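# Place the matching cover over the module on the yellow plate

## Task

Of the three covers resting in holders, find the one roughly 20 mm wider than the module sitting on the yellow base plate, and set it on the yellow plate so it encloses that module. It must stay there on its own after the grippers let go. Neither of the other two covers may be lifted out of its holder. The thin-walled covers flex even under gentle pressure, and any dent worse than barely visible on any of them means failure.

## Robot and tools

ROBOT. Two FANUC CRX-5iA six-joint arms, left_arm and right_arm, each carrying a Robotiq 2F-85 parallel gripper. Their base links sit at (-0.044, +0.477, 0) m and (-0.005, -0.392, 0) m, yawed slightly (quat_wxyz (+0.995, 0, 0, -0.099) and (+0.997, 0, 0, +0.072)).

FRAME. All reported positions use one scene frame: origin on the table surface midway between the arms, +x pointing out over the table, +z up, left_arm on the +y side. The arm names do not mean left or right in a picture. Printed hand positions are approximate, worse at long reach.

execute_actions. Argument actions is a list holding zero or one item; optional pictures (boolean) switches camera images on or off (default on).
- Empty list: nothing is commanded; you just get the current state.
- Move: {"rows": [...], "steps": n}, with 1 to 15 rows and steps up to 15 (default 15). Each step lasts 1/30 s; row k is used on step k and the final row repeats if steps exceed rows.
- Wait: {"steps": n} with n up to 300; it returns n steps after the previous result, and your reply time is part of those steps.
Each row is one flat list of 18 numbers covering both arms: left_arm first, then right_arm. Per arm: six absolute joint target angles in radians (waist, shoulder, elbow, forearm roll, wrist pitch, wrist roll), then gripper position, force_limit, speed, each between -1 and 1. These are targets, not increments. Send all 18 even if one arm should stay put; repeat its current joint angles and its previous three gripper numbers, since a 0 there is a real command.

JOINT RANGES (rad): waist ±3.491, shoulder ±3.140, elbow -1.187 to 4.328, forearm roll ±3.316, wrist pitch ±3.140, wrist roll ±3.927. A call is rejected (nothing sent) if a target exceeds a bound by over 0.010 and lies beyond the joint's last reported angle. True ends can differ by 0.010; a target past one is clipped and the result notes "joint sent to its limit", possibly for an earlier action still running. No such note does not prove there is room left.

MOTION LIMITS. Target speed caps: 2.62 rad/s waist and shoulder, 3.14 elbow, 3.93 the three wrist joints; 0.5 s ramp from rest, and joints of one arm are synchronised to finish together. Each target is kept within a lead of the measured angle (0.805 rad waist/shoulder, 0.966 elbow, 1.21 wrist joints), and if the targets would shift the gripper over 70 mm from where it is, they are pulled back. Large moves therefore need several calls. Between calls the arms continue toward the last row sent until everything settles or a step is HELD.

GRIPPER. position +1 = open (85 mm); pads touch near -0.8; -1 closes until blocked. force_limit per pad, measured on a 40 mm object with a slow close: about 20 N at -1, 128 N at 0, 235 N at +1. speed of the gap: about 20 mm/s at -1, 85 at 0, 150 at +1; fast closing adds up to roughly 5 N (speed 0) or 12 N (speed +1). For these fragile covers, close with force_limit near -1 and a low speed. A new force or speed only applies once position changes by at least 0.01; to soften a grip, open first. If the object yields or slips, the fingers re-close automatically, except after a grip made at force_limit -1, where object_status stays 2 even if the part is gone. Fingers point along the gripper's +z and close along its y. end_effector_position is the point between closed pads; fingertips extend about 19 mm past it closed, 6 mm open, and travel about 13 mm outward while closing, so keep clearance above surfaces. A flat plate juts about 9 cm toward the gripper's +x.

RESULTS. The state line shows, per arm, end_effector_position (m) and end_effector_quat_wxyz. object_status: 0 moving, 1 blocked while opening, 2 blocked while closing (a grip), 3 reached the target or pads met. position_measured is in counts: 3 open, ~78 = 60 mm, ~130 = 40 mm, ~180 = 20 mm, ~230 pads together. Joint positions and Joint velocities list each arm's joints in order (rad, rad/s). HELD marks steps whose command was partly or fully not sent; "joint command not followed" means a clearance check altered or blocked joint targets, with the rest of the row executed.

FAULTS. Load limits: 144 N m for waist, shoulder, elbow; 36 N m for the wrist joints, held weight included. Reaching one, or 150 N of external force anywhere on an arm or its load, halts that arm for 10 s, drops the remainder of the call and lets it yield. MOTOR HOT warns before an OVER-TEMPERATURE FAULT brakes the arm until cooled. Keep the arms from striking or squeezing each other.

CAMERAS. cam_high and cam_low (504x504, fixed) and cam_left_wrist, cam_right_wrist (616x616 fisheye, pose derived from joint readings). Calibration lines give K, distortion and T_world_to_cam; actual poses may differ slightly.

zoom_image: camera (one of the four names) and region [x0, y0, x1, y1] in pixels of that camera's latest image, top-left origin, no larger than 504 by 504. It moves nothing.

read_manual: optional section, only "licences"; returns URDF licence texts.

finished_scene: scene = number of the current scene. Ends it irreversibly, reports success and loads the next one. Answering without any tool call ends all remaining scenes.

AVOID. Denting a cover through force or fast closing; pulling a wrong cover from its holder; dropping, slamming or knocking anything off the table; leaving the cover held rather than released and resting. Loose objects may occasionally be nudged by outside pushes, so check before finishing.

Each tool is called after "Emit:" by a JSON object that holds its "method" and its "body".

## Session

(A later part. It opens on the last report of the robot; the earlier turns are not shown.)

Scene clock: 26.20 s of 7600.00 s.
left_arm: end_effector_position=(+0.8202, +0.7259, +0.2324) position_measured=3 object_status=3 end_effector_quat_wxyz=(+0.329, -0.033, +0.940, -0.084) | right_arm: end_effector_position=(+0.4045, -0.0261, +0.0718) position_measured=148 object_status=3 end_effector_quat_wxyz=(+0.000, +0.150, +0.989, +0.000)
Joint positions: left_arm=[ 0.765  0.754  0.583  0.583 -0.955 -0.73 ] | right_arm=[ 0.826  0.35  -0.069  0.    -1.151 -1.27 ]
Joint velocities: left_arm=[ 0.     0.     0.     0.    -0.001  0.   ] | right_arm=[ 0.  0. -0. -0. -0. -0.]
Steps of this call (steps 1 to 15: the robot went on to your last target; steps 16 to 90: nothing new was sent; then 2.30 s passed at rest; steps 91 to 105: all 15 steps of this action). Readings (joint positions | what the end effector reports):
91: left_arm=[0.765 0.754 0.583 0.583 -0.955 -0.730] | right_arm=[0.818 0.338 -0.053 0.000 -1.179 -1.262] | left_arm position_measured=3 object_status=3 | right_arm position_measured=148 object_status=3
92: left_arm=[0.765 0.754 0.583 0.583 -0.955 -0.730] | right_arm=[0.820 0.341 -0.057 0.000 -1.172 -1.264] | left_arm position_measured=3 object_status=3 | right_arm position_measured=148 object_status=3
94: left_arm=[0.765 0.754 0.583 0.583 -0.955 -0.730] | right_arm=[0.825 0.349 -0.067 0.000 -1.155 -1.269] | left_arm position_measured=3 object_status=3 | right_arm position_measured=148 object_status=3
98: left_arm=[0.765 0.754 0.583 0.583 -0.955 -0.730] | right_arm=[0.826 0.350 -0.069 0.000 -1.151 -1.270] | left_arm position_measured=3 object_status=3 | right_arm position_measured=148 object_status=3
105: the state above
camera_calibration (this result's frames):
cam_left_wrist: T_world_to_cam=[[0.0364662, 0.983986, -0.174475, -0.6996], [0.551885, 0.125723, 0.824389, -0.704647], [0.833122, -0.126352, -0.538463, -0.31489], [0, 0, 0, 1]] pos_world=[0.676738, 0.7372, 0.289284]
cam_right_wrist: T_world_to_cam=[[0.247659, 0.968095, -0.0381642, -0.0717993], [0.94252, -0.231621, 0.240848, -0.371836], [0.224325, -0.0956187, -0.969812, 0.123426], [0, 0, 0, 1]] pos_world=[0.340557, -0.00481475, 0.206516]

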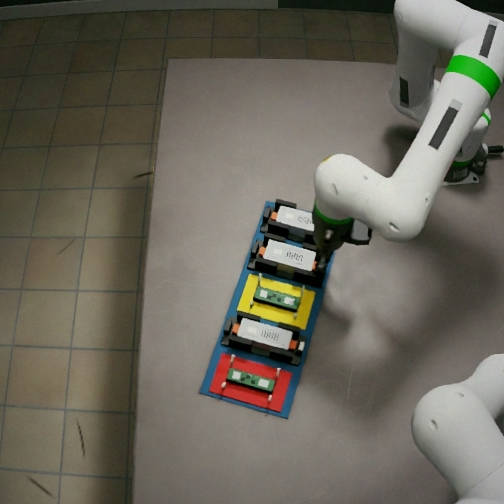

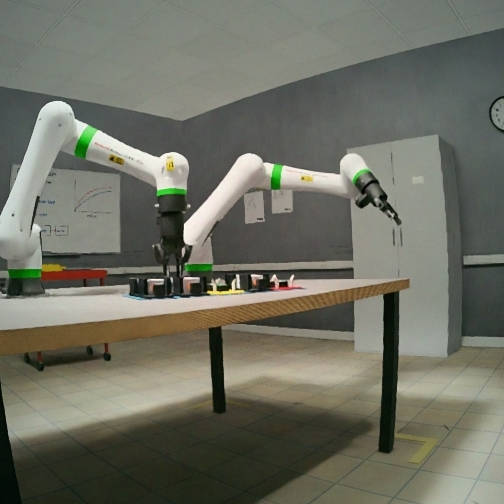

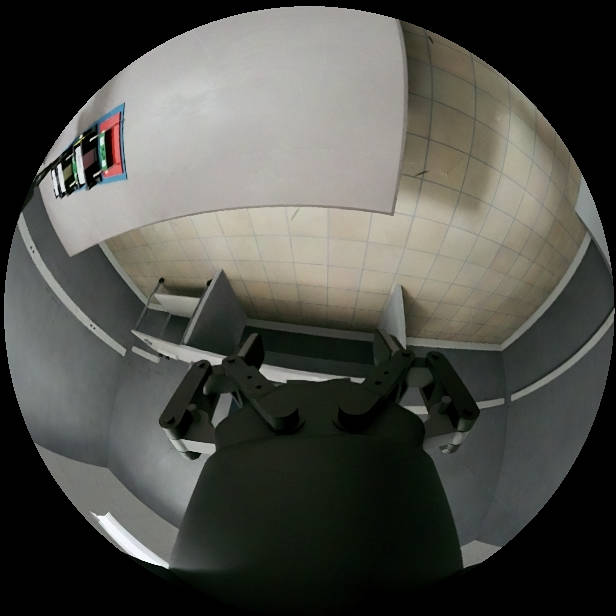

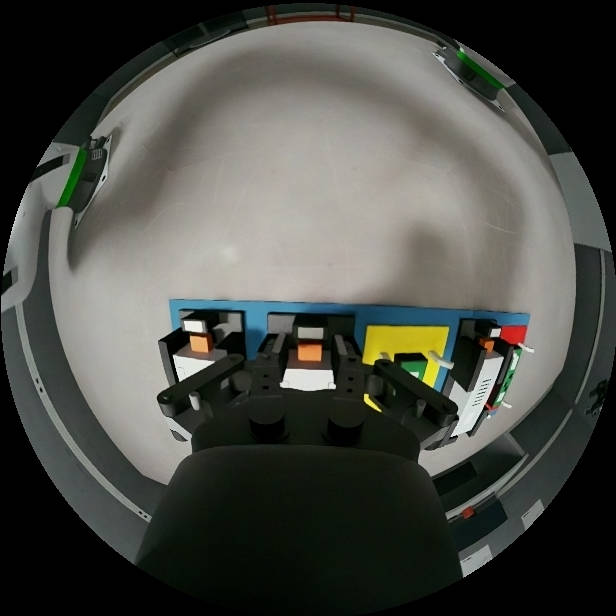

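Emit:
{"method": "execute_actions", "body": {"actions": [{"rows":[[0.765,0.754,0.583,0.583,-0.955,-0.73,1,0,0,0.8164,0.3575,-0.06,0,-1.153,-1.2607,-0.33,-0.3,0],[0.765,0.754,0.583,0.583,-0.955,-0.73,1,0,0,0.8164,0.3575,-0.06,0,-1.153,-1.2607,-0.33,-0.3,0],[0.765,0.754,0.583,0.583,-0.955,-0.73,1,0,0,0.8164,0.3575,-0.06,0,-1.153,-1.2607,-0.33,-0.3,0],[0.765,0.754,0.583,0.583,-0.955,-0.73,1,0,0,0.8164,0.3575,-0.06,0,-1.153,-1.2607,-0.33,-0.3,0],[0.765,0.754,0.583,0.583,-0.955,-0.73,1,0,0,0.8164,0.3575,-0.06,0,-1.153,-1.2607,-0.33,-0.3,0],[0.765,0.754,0.583,0.583,-0.955,-0.73,1,0,0,0.8164,0.3575,-0.06,0,-1.153,-1.2607,-0.33,-0.3,0],[0.765,0.754,0.583,0.583,-0.955,-0.73,1,0,0,0.8164,0.3575,-0.06,0,-1.153,-1.2607,-0.33,-0.3,0],[0.765,0.754,0.583,0.583,-0.955,-0.73,1,0,0,0.8164,0.3635,-0.0675,0,-1.1395,-1.2607,-0.33,-0.3,0]]}]}}

Emit:
{"method": "zoom_image", "body": {"camera": "cam_right_wrist", "region": [230,280,390,420]}}

Emit:
{"method": "zoom_image", "body": {"camera": "cam_low", "region": [130,250,230,305]}}

Scene clock: 30.83 s of 7600.00 s.
left_arm: end_effector_position=(+0.8202, +0.7259, +0.2324) position_measured=3 object_status=3 end_effector_quat_wxyz=(+0.329, -0.033, +0.940, -0.084) | right_arm: end_effector_position=(+0.4096, -0.0274, +0.0654) position_measured=171 object_status=0 end_effector_quat_wxyz=(+0.000, +0.150, +0.989, +0.000)
Joint positions: left_arm=[ 0.765  0.754  0.583  0.583 -0.955 -0.73 ] | right_arm=[ 0.816  0.363 -0.067 -0.    -1.14  -1.261]
Joint velocities: left_arm=[ 0.     0.    -0.001  0.    -0.001  0.   ] | right_arm=[-0.     0.    -0.002  0.     0.001  0.001]
Steps of this call (steps 1 to 15: the robot went on to your last target; steps 16 to 90: nothing new was sent; then 1.13 s passed at rest; steps 91 to 105: all 15 steps of this action). Readings (joint positions | what the end effector reports):
91: left_arm=[0.765 0.754 0.583 0.583 -0.955 -0.730] | right_arm=[0.825 0.351 -0.069 -0.000 -1.151 -1.270] | left_arm position_measured=3 object_status=3 | right_arm position_measured=148 object_status=0
92: left_arm=[0.765 0.754 0.583 0.583 -0.955 -0.730] | right_arm=[0.822 0.354 -0.066 -0.000 -1.151 -1.267] | left_arm position_measured=3 object_status=3 | right_arm position_measured=150 object_status=0
94: left_arm=[0.765 0.754 0.583 0.583 -0.955 -0.730] | right_arm=[0.817 0.357 -0.061 -0.000 -1.153 -1.262] | left_arm position_measured=3 object_status=3 | right_arm position_measured=160 object_status=0
98: left_arm=[0.765 0.754 0.583 0.583 -0.955 -0.730] | right_arm=[0.817 0.358 -0.060 -0.000 -1.152 -1.261] | left_arm position_measured=3 object_status=3 | right_arm position_measured=170 object_status=0
105: the state above
camera_calibration (this result's frames):
cam_left_wrist: T_world_to_cam=[[0.0364663, 0.983986, -0.174475, -0.6996], [0.551885, 0.125723, 0.824389, -0.704647], [0.833122, -0.126352, -0.538463, -0.31489], [0, 0, 0, 1]] pos_world=[0.676738, 0.7372, 0.289284]
cam_right_wrist: T_world_to_cam=[[0.247658, 0.968097, -0.0381316, -0.0719696], [0.94252, -0.231628, 0.24084, -0.375416], [0.224324, -0.0955856, -0.969816, 0.116014], [0, 0, 0, 1]] pos_world=[0.345636, -0.00619414, 0.200183]

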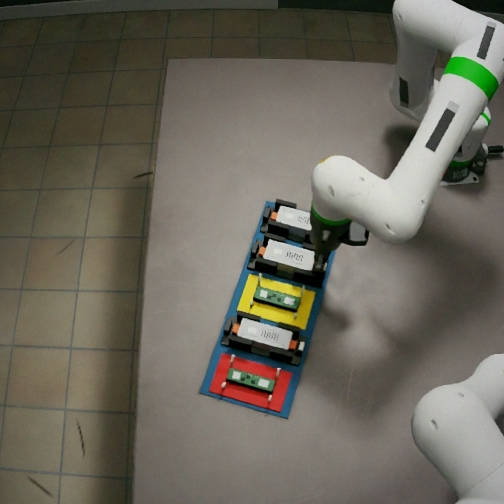

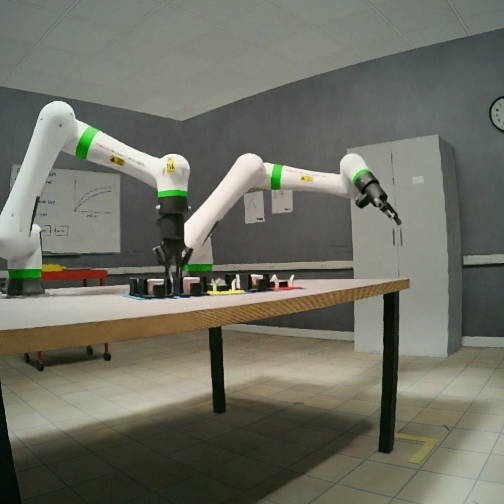

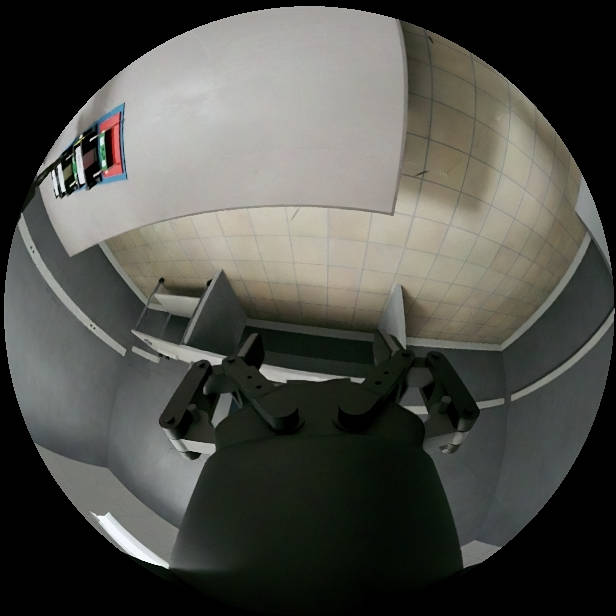

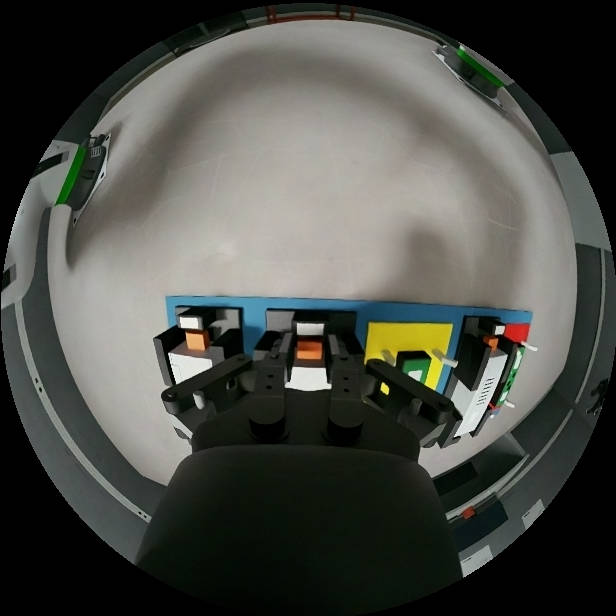

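Region (230, 280, 390, 420) of cam_right_wrist's 616x616 image, scaled by 3.150, with more detail than that image has; it fills the top 441 rows of this view, and the rest is white.

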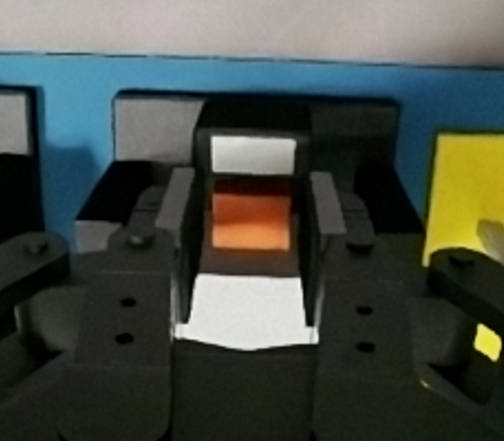

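Region (130, 250, 230, 305) of cam_low's 504x504 image, scaled by 5.040, with more detail than that image has; it fills the top 277 rows of this view, and the rest is white.

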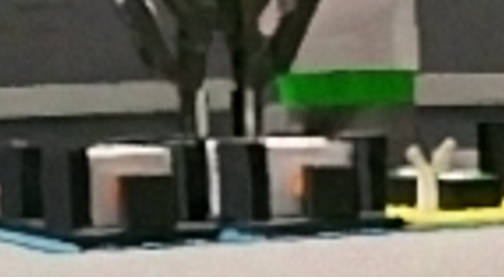

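Emit:
{"method": "execute_actions", "body": {"actions": [{"rows":[[0.765,0.754,0.583,0.583,-0.955,-0.73,1,0,0,0.8164,0.3665,-0.0712,0,-1.1327,-1.2607,-0.33,-0.3,0]],"steps":10}], "pictures": false}}

Emit:
{"method": "execute_actions", "body": {"actions": [{"rows":[[0.765,0.754,0.583,0.583,-0.955,-0.73,1,0,0,0.8164,0.3685,-0.0737,0,-1.1282,-1.2607,-0.33,-0.3,0]],"steps":10}], "pictures": false}}

Emit:
{"method": "execute_actions", "body": {"actions": [{"rows":[[0.765,0.754,0.583,0.583,-0.955,-0.73,1,0,0,0.8164,0.3705,-0.0762,0,-1.1237,-1.2607,-0.33,-0.3,0]],"steps":10}]}}

Emit:
{"method": "zoom_image", "body": {"camera": "cam_right_wrist", "region": [230,280,390,420]}}

Scene clock: 32.67 s of 7600.00 s.
left_arm: end_effector_position=(+0.8202, +0.7259, +0.2324) position_measured=3 object_status=3 end_effector_quat_wxyz=(+0.329, -0.033, +0.940, -0.084) | right_arm: end_effector_position=(+0.4096, -0.0275, +0.0624) position_measured=171 object_status=3 end_effector_quat_wxyz=(+0.000, +0.150, +0.989, +0.000)
Joint positions: left_arm=[ 0.765  0.754  0.583  0.583 -0.955 -0.73 ] | right_arm=[ 0.816  0.366 -0.071  0.    -1.133 -1.261]
Joint velocities: left_arm=[-0.001  0.    -0.     0.001 -0.001 -0.   ] | right_arm=[-0.     0.     0.     0.001  0.    -0.001]
Steps of this call (steps 1 to 15: the robot went on to your last target; steps 16 to 45: nothing new was sent; steps 46 to 55: all 10 steps of this action). Readings (joint positions | what the end effector reports):
46: left_arm=[0.765 0.754 0.583 0.583 -0.955 -0.730] | right_arm=[0.816 0.364 -0.068 0.000 -1.139 -1.261] | left_arm position_measured=3 object_status=3 | right_arm position_measured=171 object_status=3
47: left_arm=[0.765 0.754 0.583 0.583 -0.955 -0.730] | right_arm=[0.816 0.365 -0.069 0.000 -1.136 -1.261] | left_arm position_measured=3 object_status=3 | right_arm position_measured=171 object_status=3
49: left_arm=[0.765 0.754 0.583 0.583 -0.955 -0.730] | right_arm=[0.816 0.366 -0.071 0.000 -1.133 -1.261] | left_arm position_measured=3 object_status=3 | right_arm position_measured=171 object_status=3
53: left_arm=[0.765 0.754 0.583 0.583 -0.955 -0.730] | right_arm=[0.816 0.366 -0.071 0.000 -1.133 -1.261] | left_arm position_measured=3 object_status=3 | right_arm position_measured=171 object_status=3
55: the state above

Scene clock: 33.00 s of 7600.00 s.
left_arm: end_effector_position=(+0.8202, +0.7259, +0.2324) position_measured=3 object_status=3 end_effector_quat_wxyz=(+0.329, -0.033, +0.940, -0.084) | right_arm: end_effector_position=(+0.4096, -0.0275, +0.0606) position_measured=171 object_status=3 end_effector_quat_wxyz=(+0.000, +0.150, +0.989, +0.000)
Joint positions: left_arm=[ 0.765  0.754  0.583  0.583 -0.955 -0.73 ] | right_arm=[ 0.816  0.368 -0.074  0.    -1.128 -1.261]
Joint velocities: left_arm=[ 0.    -0.001 -0.001  0.    -0.     0.   ] | right_arm=[-0.     0.002 -0.001  0.     0.     0.001]
Steps of this call (steps 1 to 10: all 10 steps of this action). Readings (joint positions | what the end effector reports):
1: left_arm=[0.765 0.754 0.583 0.583 -0.955 -0.730] | right_arm=[0.816 0.367 -0.071 0.000 -1.132 -1.261] | left_arm position_measured=3 object_status=3 | right_arm position_measured=171 object_status=3
2: left_arm=[0.765 0.754 0.583 0.583 -0.955 -0.730] | right_arm=[0.816 0.367 -0.072 0.000 -1.130 -1.261] | left_arm position_measured=3 object_status=3 | right_arm position_measured=171 object_status=3
4: left_arm=[0.765 0.754 0.583 0.583 -0.955 -0.730] | right_arm=[0.816 0.368 -0.073 0.000 -1.129 -1.261] | left_arm position_measured=3 object_status=3 | right_arm position_measured=171 object_status=3
8: left_arm=[0.765 0.754 0.583 0.583 -0.955 -0.730] | right_arm=[0.816 0.368 -0.074 0.000 -1.128 -1.261] | left_arm position_measured=3 object_status=3 | right_arm position_measured=171 object_status=3
10: the state above

Scene clock: 43.17 s of 7600.00 s.
left_arm: end_effector_position=(+0.8202, +0.7259, +0.2324) position_measured=3 object_status=3 end_effector_quat_wxyz=(+0.329, -0.033, +0.940, -0.084) | right_arm: end_effector_position=(+0.4105, -0.0272, +0.0616) position_measured=171 object_status=3 end_effector_quat_wxyz=(+0.002, +0.149, +0.989, +0.002)
Joint positions: left_arm=[ 0.765  0.754  0.583  0.583 -0.955 -0.73 ] | right_arm=[ 0.816  0.366 -0.074  0.002 -1.126 -1.261]
Joint velocities: left_arm=[-0.002 -0.    -0.     0.001  0.    -0.   ] | right_arm=[ 0.    -0.     0.    -0.     0.     0.001]
FORCE FAULT: contact force on the right arm reached its limit, and that arm stopped for 10 seconds. The contact can be on any part of that arm, not only on its tool. That arm's remaining commands of this call were not run. That arm holds still and accepts commands again. Move the arm away from the contact; if what it grips holds it there, let go first. Pushing or pulling that hard again can fault the arm again.
The stop of the right arm began at step 5 of this call (marked STOPPED below). From that step on that arm followed nothing that you had sent. 6 of its steps, steps kept back included, did not run and will not run. Nothing is kept back now, and the robot has no last target.
Steps of this call (steps 1 to 10: all 10 steps of this action; steps 11 to 305: the stop continued). Readings (joint positions | what the end effector reports):
1: left_arm=[0.765 0.754 0.583 0.583 -0.955 -0.730] | right_arm=[0.816 0.368 -0.074 0.000 -1.128 -1.261] | left_arm position_measured=3 object_status=3 | right_arm position_measured=171 object_status=3
2: left_arm=[0.765 0.754 0.583 0.583 -0.955 -0.730] | right_arm=[0.816 0.369 -0.075 0.000 -1.126 -1.261] | left_arm position_measured=3 object_status=3 | right_arm position_measured=171 object_status=3
4: left_arm=[0.765 0.754 0.583 0.583 -0.955 -0.730] | right_arm=[0.816 0.368 -0.074 0.002 -1.126 -1.261] | left_arm position_measured=3 object_status=3 | right_arm position_measured=171 object_status=3
5: left_arm=[0.765 0.754 0.583 0.583 -0.955 -0.730] | right_arm=[0.816 0.367 -0.074 0.002 -1.126 -1.261] | left_arm position_measured=3 object_status=3 | right_arm position_measured=171 object_status=3 STOPPED (the right arm)
8: left_arm=[0.765 0.754 0.583 0.583 -0.955 -0.730] | right_arm=[0.816 0.366 -0.074 0.002 -1.126 -1.261] | left_arm position_measured=3 object_status=3 | right_arm position_measured=171 object_status=3
305: the state above
camera_calibration (this result's frames):
cam_left_wrist: T_world_to_cam=[[0.0364663, 0.983986, -0.174475, -0.6996], [0.551885, 0.125723, 0.824389, -0.704647], [0.833122, -0.126352, -0.538463, -0.31489], [0, 0, 0, 1]] pos_world=[0.676738, 0.7372, 0.289284]
cam_right_wrist: T_world_to_cam=[[0.246992, 0.968384, -0.0350429, -0.072494], [0.941811, -0.231392, 0.243824, -0.375144], [0.228007, -0.0932265, -0.969186, 0.11059], [0, 0, 0, 1]] pos_world=[0.346005, -0.00629338, 0.196111]

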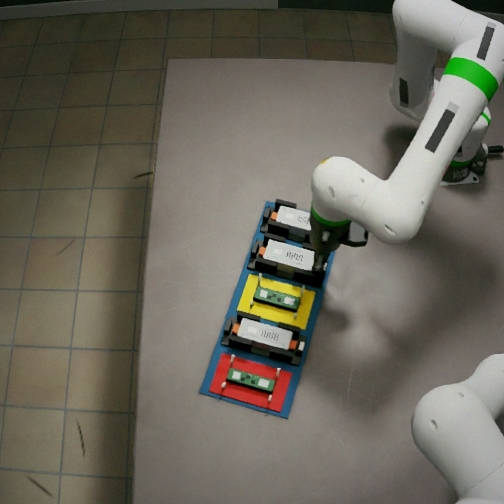

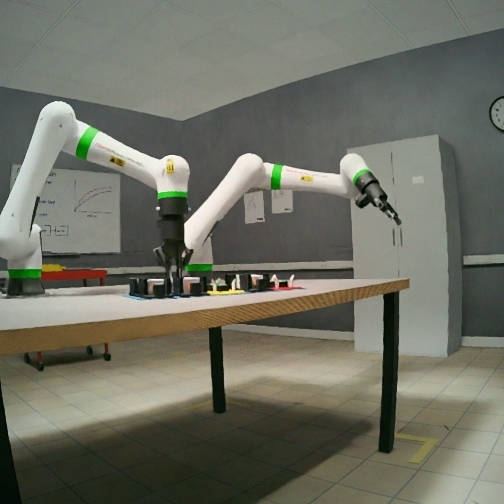

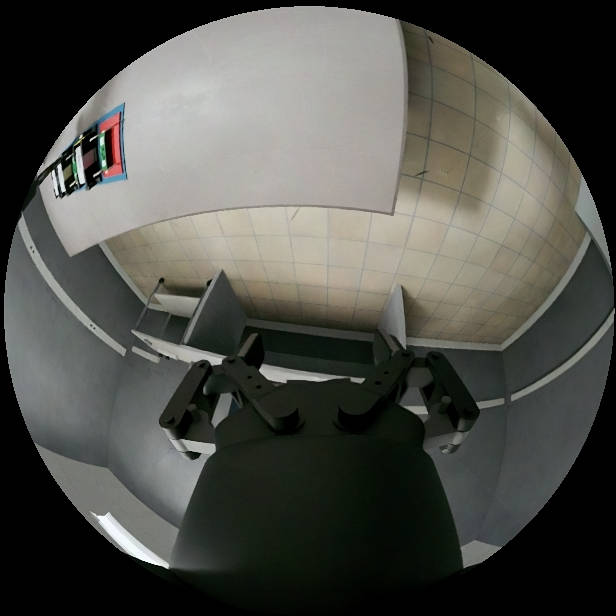

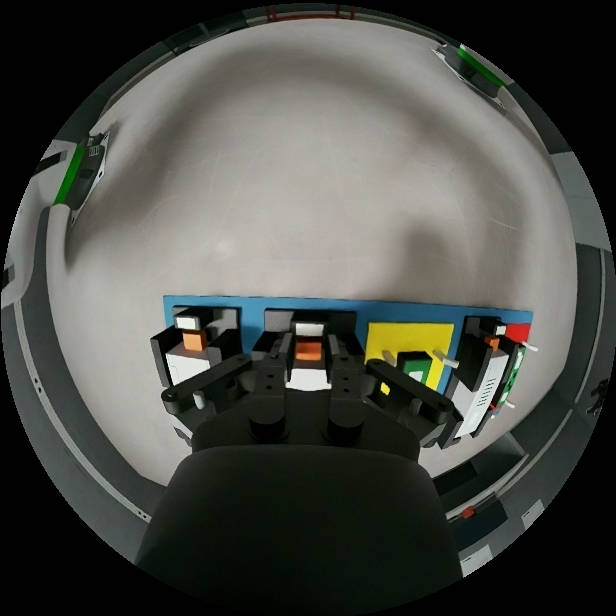

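Region (230, 280, 390, 420) of cam_right_wrist's 616x616 image, scaled by 3.150, with more detail than that image has; it fills the top 441 rows of this view, and the rest is white.

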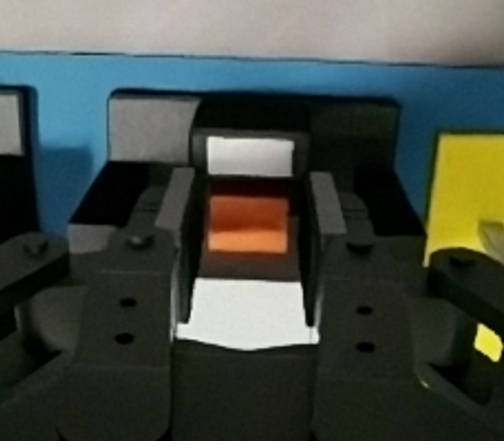

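Emit:
{"method": "execute_actions", "body": {"actions": [{"rows":[[0.765,0.754,0.583,0.583,-0.955,-0.73,1,0,0,0.8164,0.3665,-0.0712,0,-1.1327,-1.2607,-0.33,-0.3,0],[0.765,0.754,0.583,0.583,-0.955,-0.73,1,0,0,0.8164,0.3665,-0.0712,0,-1.1327,-1.2607,-0.33,-0.3,0],[0.765,0.754,0.583,0.583,-0.955,-0.73,1,0,0,0.8164,0.3665,-0.0712,0,-1.1327,-1.2607,-0.33,-0.3,0],[0.765,0.754,0.583,0.583,-0.955,-0.73,1,0,0,0.8164,0.3665,-0.0712,0,-1.1327,-1.2607,-0.33,-0.3,0],[0.765,0.754,0.583,0.583,-0.955,-0.73,1,0,0,0.8164,0.3665,-0.0712,0,-1.1327,-1.2607,-0.6,-0.6,-1]]}], "pictures": false}}

Emit:
{"method": "execute_actions", "body": {"actions": [{"steps":25}]}}

Emit:
{"method": "zoom_image", "body": {"camera": "cam_right_wrist", "region": [230,280,390,420]}}

Scene clock: 45.10 s of 7600.00 s.
left_arm: end_effector_position=(+0.8202, +0.7259, +0.2324) position_measured=3 object_status=3 end_effector_quat_wxyz=(+0.329, -0.033, +0.940, -0.084) | right_arm: end_effector_position=(+0.4096, -0.0275, +0.0622) position_measured=186 object_status=0 end_effector_quat_wxyz=(+0.000, +0.150, +0.989, +0.000)
Joint positions: left_arm=[ 0.765  0.754  0.583  0.583 -0.955 -0.73 ] | right_arm=[ 0.816  0.367 -0.071  0.    -1.133 -1.261]
Joint velocities: left_arm=[ 0.    -0.001 -0.    -0.001  0.     0.001] | right_arm=[ 0.    -0.001  0.     0.002  0.    -0.   ]
Steps of this call (steps 1 to 43: nothing new was sent; steps 44 to 58: all 15 steps of this action). Readings (joint positions | what the end effector reports):
44: left_arm=[0.765 0.754 0.583 0.583 -0.955 -0.730] | right_arm=[0.816 0.366 -0.074 0.002 -1.127 -1.261] | left_arm position_measured=3 object_status=3 | right_arm position_measured=171 object_status=3
45: left_arm=[0.765 0.754 0.583 0.583 -0.955 -0.730] | right_arm=[0.816 0.367 -0.073 0.001 -1.129 -1.261] | left_arm position_measured=3 object_status=3 | right_arm position_measured=171 object_status=3
47: left_arm=[0.765 0.754 0.583 0.583 -0.955 -0.730] | right_arm=[0.816 0.367 -0.072 0.000 -1.132 -1.261] | left_arm position_measured=3 object_status=3 | right_arm position_measured=171 object_status=3
51: left_arm=[0.765 0.754 0.583 0.583 -0.955 -0.730] | right_arm=[0.816 0.367 -0.071 0.000 -1.133 -1.261] | left_arm position_measured=3 object_status=3 | right_arm position_measured=174 object_status=0
58: the state above

Scene clock: 45.93 s of 7600.00 s.
left_arm: end_effector_position=(+0.8202, +0.7259, +0.2324) position_measured=3 object_status=3 end_effector_quat_wxyz=(+0.329, -0.033, +0.940, -0.084) | right_arm: end_effector_position=(+0.4096, -0.0275, +0.0623) position_measured=205 object_status=3 end_effector_quat_wxyz=(+0.000, +0.150, +0.989, +0.000)
Joint positions: left_arm=[ 0.765  0.754  0.583  0.583 -0.955 -0.73 ] | right_arm=[ 0.816  0.367 -0.071 -0.    -1.133 -1.261]
Joint velocities: left_arm=[ 0.     0.001  0.    -0.    -0.001  0.   ] | right_arm=[-0.001  0.     0.001 -0.001 -0.     0.   ]
Steps of this call (steps 1 to 15: the robot went on to your last target; steps 16 to 25: nothing new was sent). Readings (joint positions | what the end effector reports):
1: left_arm=[0.765 0.754 0.583 0.583 -0.955 -0.730] | right_arm=[0.816 0.367 -0.071 0.000 -1.133 -1.261] | left_arm position_measured=3 object_status=3 | right_arm position_measured=188 object_status=0
2: left_arm=[0.765 0.754 0.583 0.583 -0.955 -0.730] | right_arm=[0.816 0.367 -0.071 0.000 -1.133 -1.261] | left_arm position_measured=3 object_status=3 | right_arm position_measured=189 object_status=0
4: left_arm=[0.765 0.754 0.583 0.583 -0.955 -0.730] | right_arm=[0.816 0.367 -0.071 0.000 -1.133 -1.261] | left_arm position_measured=3 object_status=3 | right_arm position_measured=193 object_status=0
8: left_arm=[0.765 0.754 0.583 0.583 -0.955 -0.730] | right_arm=[0.816 0.367 -0.071 0.000 -1.133 -1.261] | left_arm position_measured=3 object_status=3 | right_arm position_measured=200 object_status=0
25: the state above
All arms were judged still, so your last target was given up. Only a new action makes them travel on or press farther. Fingers that are still opening or closing keep moving.
camera_calibration (this result's frames):
cam_left_wrist: T_world_to_cam=[[0.0364663, 0.983986, -0.174475, -0.6996], [0.551885, 0.125723, 0.824389, -0.704647], [0.833122, -0.126352, -0.538463, -0.31489], [0, 0, 0, 1]] pos_world=[0.676738, 0.7372, 0.289284]
cam_right_wrist: T_world_to_cam=[[0.247659, 0.968099, -0.0380687, -0.0720467], [0.942507, -0.23164, 0.240878, -0.37467], [0.224376, -0.0955358, -0.969808, 0.112996], [0, 0, 0, 1]] pos_world=[0.345619, -0.00624509, 0.197092]

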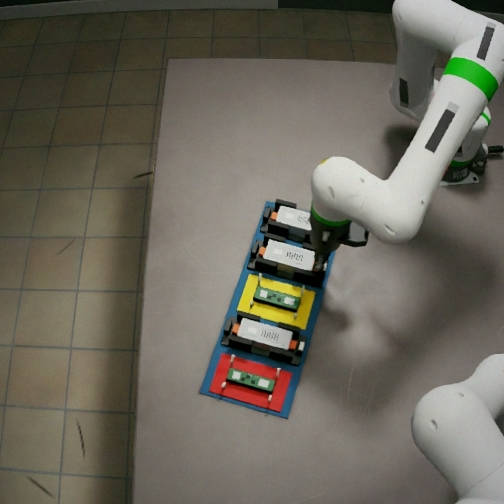

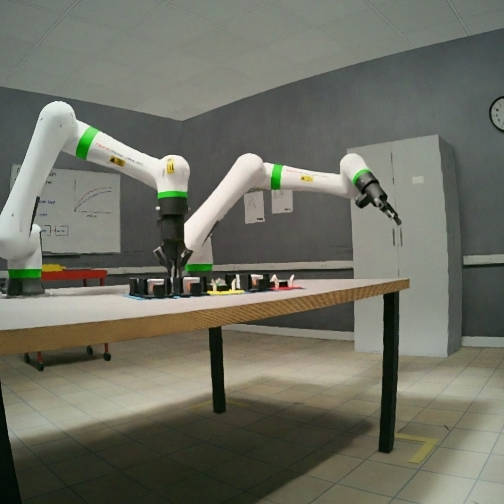

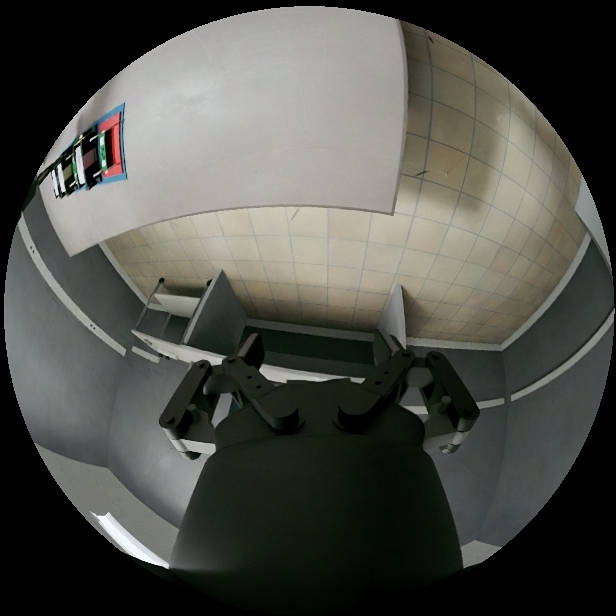

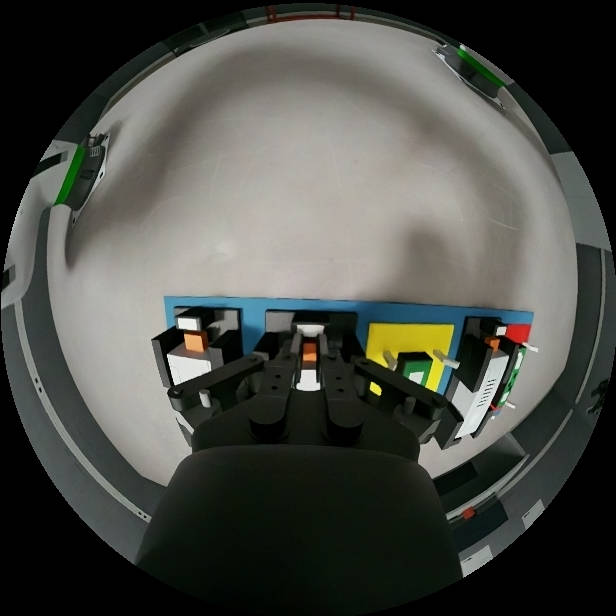

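Region (230, 280, 390, 420) of cam_right_wrist's 616x616 image, scaled by 3.150, with more detail than that image has; it fills the top 441 rows of this view, and the rest is white.

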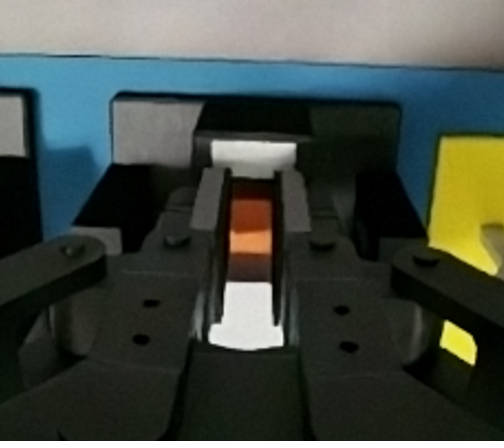

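Emit:
{"method": "execute_actions", "body": {"actions": [{"rows":[[0.765,0.754,0.583,0.583,-0.955,-0.73,1,0,0,0.8164,0.3665,-0.0712,0,-1.1327,-1.2607,-0.33,-0.6,0.5],[0.765,0.754,0.583,0.583,-0.955,-0.73,1,0,0,0.8164,0.3665,-0.0712,0,-1.1327,-1.2607,-0.33,-0.6,0.5],[0.765,0.754,0.583,0.583,-0.955,-0.73,1,0,0,0.8164,0.3665,-0.0712,0,-1.1327,-1.2607,-0.33,-0.6,0.5],[0.765,0.754,0.583,0.583,-0.955,-0.73,1,0,0,0.8164,0.3665,-0.0712,0,-1.1327,-1.2607,-0.33,-0.6,0.5],[0.765,0.754,0.583,0.583,-0.955,-0.73,1,0,0,0.8164,0.3665,-0.0712,0,-1.1327,-1.2607,-0.33,-0.6,0.5],[0.765,0.754,0.583,0.583,-0.955,-0.73,1,0,0,0.813,0.369,-0.068,0,-1.1335,-1.2572,-0.33,-0.6,0.5],[0.765,0.754,0.583,0.583,-0.955,-0.73,1,0,0,0.813,0.369,-0.068,0,-1.1335,-1.2572,-0.33,-0.6,0.5],[0.765,0.754,0.583,0.583,-0.955,-0.73,1,0,0,0.813,0.369,-0.068,0,-1.1335,-1.2572,-0.33,-0.6,0.5],[0.765,0.754,0.583,0.583,-0.955,-0.73,1,0,0,0.8094,0.3718,-0.0643,0,-1.1343,-1.2537,-0.33,-0.6,0.5]]}], "pictures": false}}

Emit:
{"method": "execute_actions", "body": {"actions": [{"rows":[[0.765,0.754,0.583,0.583,-0.955,-0.73,1,0,0,0.8094,0.3738,-0.0668,0,-1.1298,-1.2537,-0.33,-0.6,0.5],[0.765,0.754,0.583,0.583,-0.955,-0.73,1,0,0,0.8094,0.3738,-0.0668,0,-1.1298,-1.2537,-0.33,-0.6,0.5],[0.765,0.754,0.583,0.583,-0.955,-0.73,1,0,0,0.8094,0.3738,-0.0668,0,-1.1298,-1.2537,-0.33,-0.6,0.5],[0.765,0.754,0.583,0.583,-0.955,-0.73,1,0,0,0.8094,0.3738,-0.0668,0,-1.1298,-1.2537,-0.33,-0.6,0.5],[0.765,0.754,0.583,0.583,-0.955,-0.73,1,0,0,0.8094,0.3738,-0.0668,0,-1.1298,-1.2537,-0.33,-0.6,0.5],[0.765,0.754,0.583,0.583,-0.955,-0.73,1,0,0,0.8094,0.3753,-0.0687,0,-1.1264,-1.2537,-0.33,-0.6,0.5]]}]}}

Emit:
{"method": "zoom_image", "body": {"camera": "cam_right_wrist", "region": [230,280,390,420]}}

Scene clock: 48.33 s of 7600.00 s.
left_arm: end_effector_position=(+0.8202, +0.7259, +0.2324) position_measured=3 object_status=3 end_effector_quat_wxyz=(+0.329, -0.033, +0.940, -0.084) | right_arm: end_effector_position=(+0.4134, -0.0285, +0.0622) position_measured=171 object_status=0 end_effector_quat_wxyz=(+0.000, +0.150, +0.989, +0.000)
Joint positions: left_arm=[ 0.765  0.754  0.583  0.583 -0.955 -0.73 ] | right_arm=[ 0.809  0.372 -0.064 -0.    -1.134 -1.254]
Joint velocities: left_arm=[-0.001  0.     0.002 -0.001  0.001  0.   ] | right_arm=[-0.002  0.001  0.001 -0.    -0.     0.001]
Steps of this call (steps 1 to 57: nothing new was sent; steps 58 to 72: all 15 steps of this action). Readings (joint positions | what the end effector reports):
58: left_arm=[0.765 0.754 0.583 0.583 -0.955 -0.730] | right_arm=[0.816 0.366 -0.071 -0.000 -1.133 -1.261] | left_arm position_measured=3 object_status=3 | right_arm position_measured=205 object_status=0
59: left_arm=[0.765 0.754 0.583 0.583 -0.955 -0.730] | right_arm=[0.816 0.366 -0.071 -0.000 -1.133 -1.261] | left_arm position_measured=3 object_status=3 | right_arm position_measured=202 object_status=0
61: left_arm=[0.765 0.754 0.583 0.583 -0.955 -0.730] | right_arm=[0.816 0.366 -0.071 -0.000 -1.133 -1.261] | left_arm position_measured=3 object_status=3 | right_arm position_measured=188 object_status=0
65: left_arm=[0.765 0.754 0.583 0.583 -0.955 -0.730] | right_arm=[0.814 0.368 -0.069 -0.000 -1.133 -1.258] | left_arm position_measured=3 object_status=3 | right_arm position_measured=172 object_status=0
72: the state above

Scene clock: 48.83 s of 7600.00 s.
left_arm: end_effector_position=(+0.8202, +0.7259, +0.2324) position_measured=3 object_status=3 end_effector_quat_wxyz=(+0.329, -0.033, +0.940, -0.084) | right_arm: end_effector_position=(+0.4136, -0.0287, +0.0587) position_measured=171 object_status=3 end_effector_quat_wxyz=(+0.000, +0.150, +0.989, +0.000)
Joint positions: left_arm=[ 0.765  0.754  0.583  0.583 -0.955 -0.73 ] | right_arm=[ 0.809  0.375 -0.069  0.    -1.126 -1.254]
Joint velocities: left_arm=[ 0.     0.    -0.001  0.     0.001 -0.   ] | right_arm=[ 0.     0.001 -0.001  0.    -0.    -0.   ]
Steps of this call (steps 1 to 15: all 15 steps of this action). Readings (joint positions | what the end effector reports):
1: left_arm=[0.765 0.754 0.583 0.583 -0.955 -0.730] | right_arm=[0.809 0.372 -0.064 -0.000 -1.134 -1.254] | left_arm position_measured=3 object_status=3 | right_arm position_measured=171 object_status=0
2: left_arm=[0.765 0.754 0.583 0.583 -0.955 -0.730] | right_arm=[0.809 0.373 -0.065 -0.000 -1.132 -1.254] | left_arm position_measured=3 object_status=3 | right_arm position_measured=171 object_status=3
4: left_arm=[0.765 0.754 0.583 0.583 -0.955 -0.730] | right_arm=[0.809 0.374 -0.066 -0.000 -1.130 -1.254] | left_arm position_measured=3 object_status=3 | right_arm position_measured=171 object_status=3
8: left_arm=[0.765 0.754 0.583 0.583 -0.955 -0.730] | right_arm=[0.809 0.375 -0.068 0.000 -1.127 -1.254] | left_arm position_measured=3 object_status=3 | right_arm position_measured=171 object_status=3
15: the state above
camera_calibration (this result's frames):
cam_left_wrist: T_world_to_cam=[[0.0364661, 0.983986, -0.174475, -0.6996], [0.551885, 0.125723, 0.824389, -0.704647], [0.833123, -0.126352, -0.538463, -0.31489], [0, 0, 0, 1]] pos_world=[0.676738, 0.7372, 0.289284]
cam_right_wrist: T_world_to_cam=[[0.247709, 0.96809, -0.0379716, -0.0720593], [0.942429, -0.231685, 0.241143, -0.377776], [0.22465, -0.0955189, -0.969747, 0.108346], [0, 0, 0, 1]] pos_world=[0.349537, -0.00741604, 0.19343]

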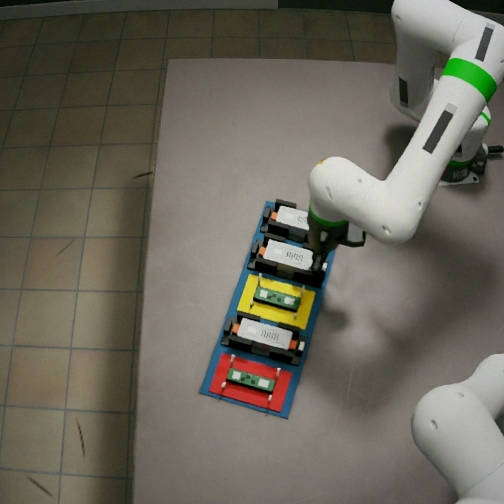

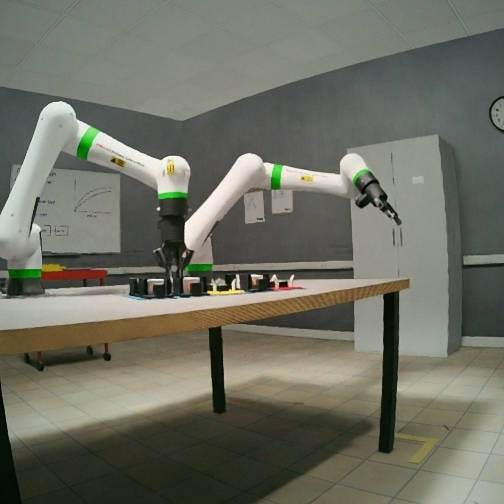

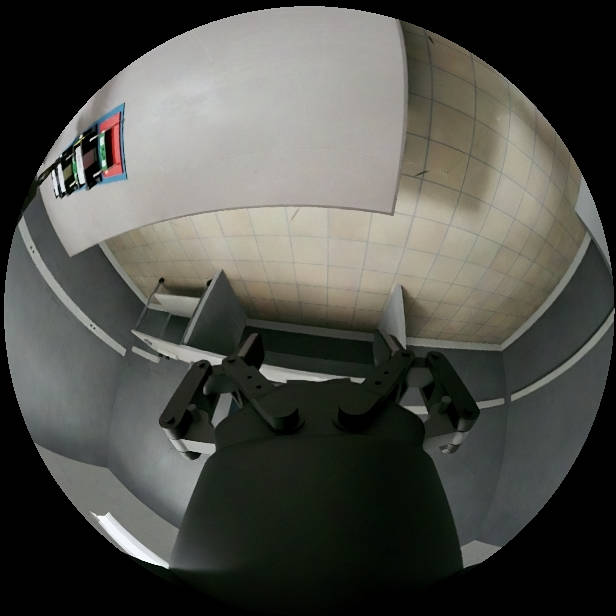

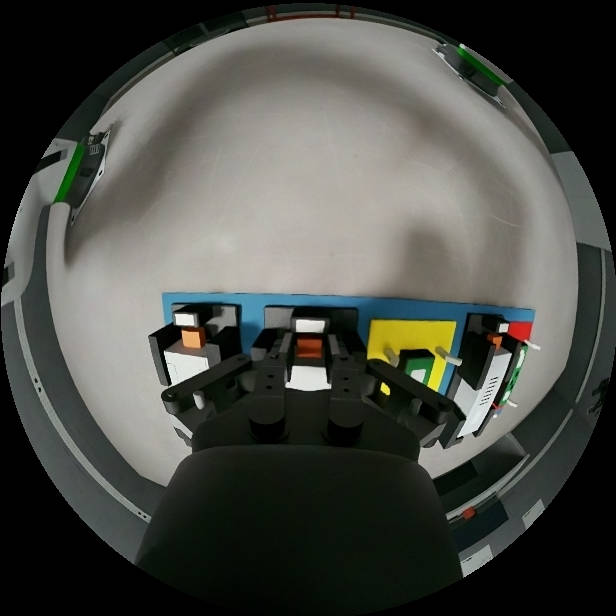

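Region (230, 280, 390, 420) of cam_right_wrist's 616x616 image, scaled by 3.150, with more detail than that image has; it fills the top 441 rows of this view, and the rest is white.

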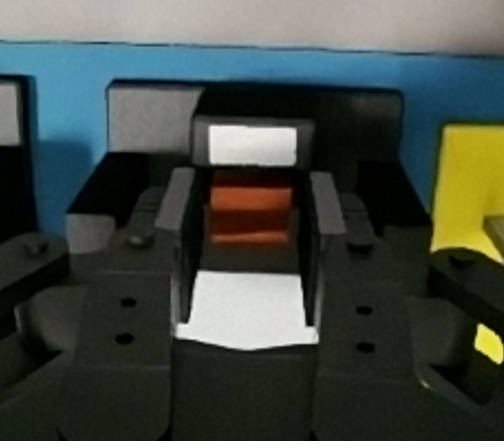

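Free descent. Go further down slowly to z≈.047.

Emit:
{"method": "execute_actions", "body": {"actions": [{"rows":[[0.765,0.754,0.583,0.583,-0.955,-0.73,1,0,0,0.8094,0.3765,-0.0702,0,-1.1237,-1.2537,-0.33,-0.6,0.5],[0.765,0.754,0.583,0.583,-0.955,-0.73,1,0,0,0.8094,0.3777,-0.0717,0,-1.121,-1.2537,-0.33,-0.6,0.5],[0.765,0.754,0.583,0.583,-0.955,-0.73,1,0,0,0.8094,0.3789,-0.0732,0,-1.1183,-1.2537,-0.33,-0.6,0.5],[0.765,0.754,0.583,0.583,-0.955,-0.73,1,0,0,0.8094,0.3801,-0.0747,0,-1.1156,-1.2537,-0.33,-0.6,0.5],[0.765,0.754,0.583,0.583,-0.955,-0.73,1,0,0,0.8094,0.3813,-0.0762,0,-1.1129,-1.2537,-0.33,-0.6,0.5],[0.765,0.754,0.583,0.583,-0.955,-0.73,1,0,0,0.8094,0.3825,-0.0777,0,-1.1102,-1.2537,-0.33,-0.6,0.5],[0.765,0.754,0.583,0.583,-0.955,-0.73,1,0,0,0.8094,0.3837,-0.0792,0,-1.1075,-1.2537,-0.33,-0.6,0.5],[0.765,0.754,0.583,0.583,-0.955,-0.73,1,0,0,0.8094,0.3849,-0.0807,0,-1.1048,-1.2537,-0.33,-0.6,0.5]]}], "pictures": false}}

Emit:
{"method": "execute_actions", "body": {"actions": [{"rows":[[0.765,0.754,0.583,0.583,-0.955,-0.73,1,0,0,0.8094,0.3849,-0.0807,0,-1.1048,-1.2537,-0.6,0,-1]]}], "pictures": false}}

Emit:
{"method": "execute_actions", "body": {"actions": [{"steps":10}]}}

Scene clock: 56.10 s of 7600.00 s.
left_arm: end_effector_position=(+0.8202, +0.7259, +0.2324) position_measured=3 object_status=3 end_effector_quat_wxyz=(+0.329, -0.033, +0.940, -0.084) | right_arm: end_effector_position=(+0.4132, -0.0290, +0.0488) position_measured=171 object_status=3 end_effector_quat_wxyz=(+0.000, +0.150, +0.989, +0.000)
Joint positions: left_arm=[ 0.765  0.754  0.583  0.583 -0.955 -0.73 ] | right_arm=[ 0.809  0.385 -0.081  0.    -1.105 -1.254]
Joint velocities: left_arm=[ 0.001 -0.001  0.    -0.001 -0.    -0.   ] | right_arm=[ 0.     0.    -0.001 -0.     0.001  0.001]
Steps of this call (steps 1 to 15: the robot went on to your last target; steps 16 to 90: nothing new was sent; then 3.77 s passed at rest; steps 91 to 105: all 15 steps of this action). Readings (joint positions | what the end effector reports):
91: left_arm=[0.765 0.754 0.583 0.583 -0.955 -0.730] | right_arm=[0.809 0.375 -0.069 -0.000 -1.126 -1.254] | left_arm position_measured=3 object_status=3 | right_arm position_measured=171 object_status=3
92: left_arm=[0.765 0.754 0.583 0.583 -0.955 -0.730] | right_arm=[0.809 0.376 -0.070 0.000 -1.125 -1.254] | left_arm position_measured=3 object_status=3 | right_arm position_measured=171 object_status=3
94: left_arm=[0.765 0.754 0.583 0.583 -0.955 -0.730] | right_arm=[0.809 0.378 -0.072 0.000 -1.120 -1.254] | left_arm position_measured=3 object_status=3 | right_arm position_measured=171 object_status=3
98: left_arm=[0.765 0.754 0.583 0.583 -0.955 -0.730] | right_arm=[0.809 0.383 -0.078 0.000 -1.110 -1.254] | left_arm position_measured=3 object_status=3 | right_arm position_measured=171 object_status=3
105: the state above

Scene clock: 56.60 s of 7600.00 s.
left_arm: end_effector_position=(+0.8202, +0.7259, +0.2324) position_measured=3 object_status=3 end_effector_quat_wxyz=(+0.329, -0.033, +0.940, -0.084) | right_arm: end_effector_position=(+0.4132, -0.0290, +0.0487) position_measured=189 object_status=0 end_effector_quat_wxyz=(+0.000, +0.150, +0.989, +0.000)
Joint positions: left_arm=[ 0.765  0.754  0.583  0.583 -0.955 -0.73 ] | right_arm=[ 0.809  0.385 -0.081  0.    -1.105 -1.254]
Joint velocities: left_arm=[ 0.  0.  0. -0.  0.  0.] | right_arm=[-0. -0. -0.  0. -0.  0.]
Steps of this call (steps 1 to 15: all 15 steps of this action). Readings (joint positions | what the end effector reports):
1: left_arm=[0.765 0.754 0.583 0.583 -0.955 -0.730] | right_arm=[0.809 0.385 -0.081 0.000 -1.105 -1.254] | left_arm position_measured=3 object_status=3 | right_arm position_measured=171 object_status=0
2: left_arm=[0.765 0.754 0.583 0.583 -0.955 -0.730] | right_arm=[0.809 0.385 -0.081 0.000 -1.105 -1.254] | left_arm position_measured=3 object_status=3 | right_arm position_measured=171 object_status=0
4: left_arm=[0.765 0.754 0.583 0.583 -0.955 -0.730] | right_arm=[0.809 0.385 -0.081 0.000 -1.105 -1.254] | left_arm position_measured=3 object_status=3 | right_arm position_measured=173 object_status=0
8: left_arm=[0.765 0.754 0.583 0.583 -0.955 -0.730] | right_arm=[0.809 0.385 -0.081 0.000 -1.105 -1.254] | left_arm position_measured=3 object_status=3 | right_arm position_measured=180 object_status=0
15: the state above

Scene clock: 56.93 s of 7600.00 s.
left_arm: end_effector_position=(+0.8202, +0.7259, +0.2324) position_measured=3 object_status=3 end_effector_quat_wxyz=(+0.329, -0.033, +0.940, -0.084) | right_arm: end_effector_position=(+0.4132, -0.0290, +0.0487) position_measured=195 object_status=0 end_effector_quat_wxyz=(+0.000, +0.150, +0.989, +0.000)
Joint positions: left_arm=[ 0.765  0.754  0.583  0.583 -0.955 -0.73 ] | right_arm=[ 0.809  0.385 -0.081  0.    -1.105 -1.254]
Joint velocities: left_arm=[ 0.     0.    -0.001 -0.001  0.    -0.   ] | right_arm=[ 0.    -0.     0.    -0.001  0.    -0.001]
Steps of this call (steps 1 to 10: the robot went on to your last target). Readings (joint positions | what the end effector reports):
1: left_arm=[0.765 0.754 0.583 0.583 -0.955 -0.730] | right_arm=[0.809 0.385 -0.081 0.000 -1.105 -1.254] | left_arm position_measured=3 object_status=3 | right_arm position_measured=190 object_status=0
2: left_arm=[0.765 0.754 0.583 0.583 -0.955 -0.730] | right_arm=[0.809 0.385 -0.081 0.000 -1.105 -1.254] | left_arm position_measured=3 object_status=3 | right_arm position_measured=191 object_status=0
4: left_arm=[0.765 0.754 0.583 0.583 -0.955 -0.730] | right_arm=[0.809 0.385 -0.081 0.000 -1.105 -1.254] | left_arm position_measured=3 object_status=3 | right_arm position_measured=193 object_status=0
8: left_arm=[0.765 0.754 0.583 0.583 -0.955 -0.730] | right_arm=[0.809 0.385 -0.081 0.000 -1.105 -1.254] | left_arm position_measured=3 object_status=3 | right_arm position_measured=195 object_status=0
10: the state above
camera_calibration (this result's frames):
cam_left_wrist: T_world_to_cam=[[0.0364663, 0.983986, -0.174475, -0.6996], [0.551885, 0.125723, 0.824388, -0.704647], [0.833122, -0.126352, -0.538463, -0.31489], [0, 0, 0, 1]] pos_world=[0.676738, 0.7372, 0.289284]
cam_right_wrist: T_world_to_cam=[[0.247679, 0.96809, -0.0381685, -0.0720029], [0.942513, -0.231639, 0.24086, -0.375104], [0.224332, -0.0956301, -0.969809, 0.0988703], [0, 0, 0, 1]] pos_world=[0.349194, -0.0077283, 0.183485]

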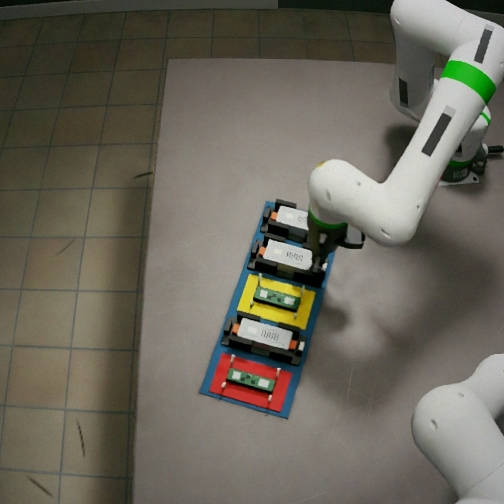

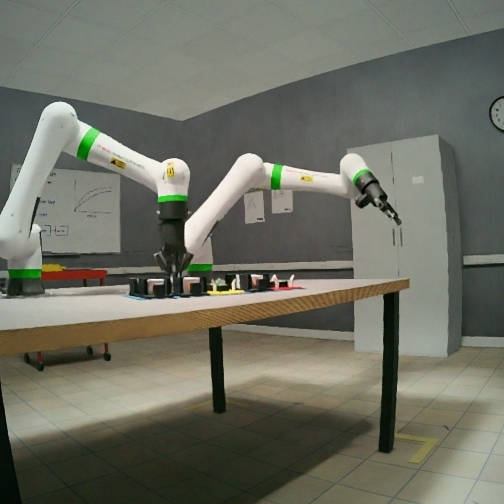

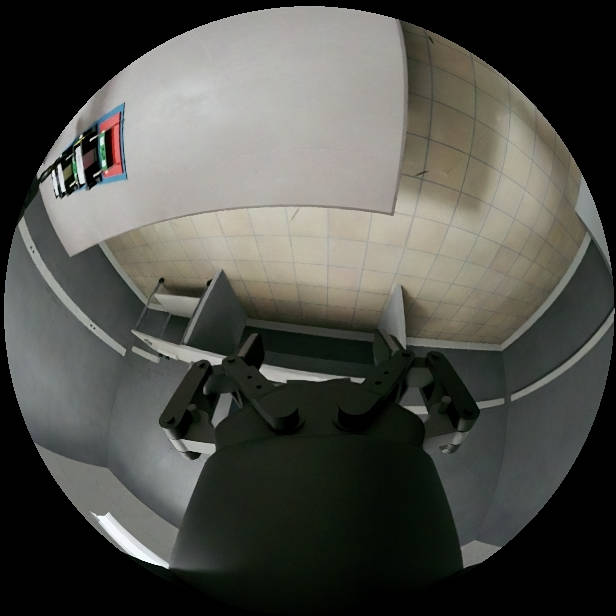

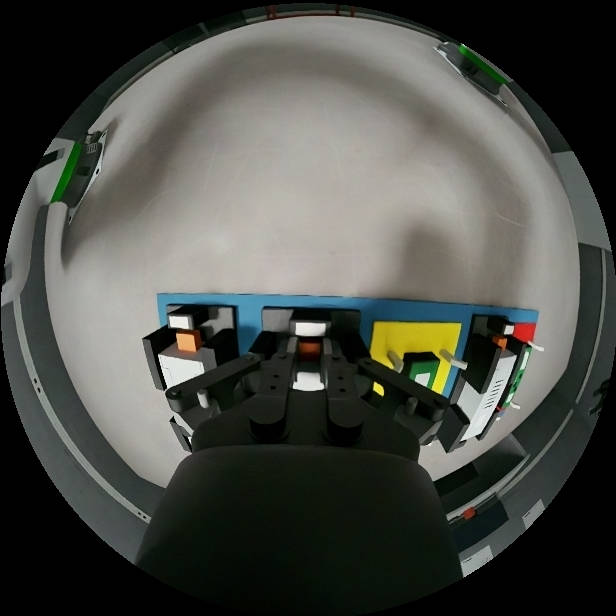

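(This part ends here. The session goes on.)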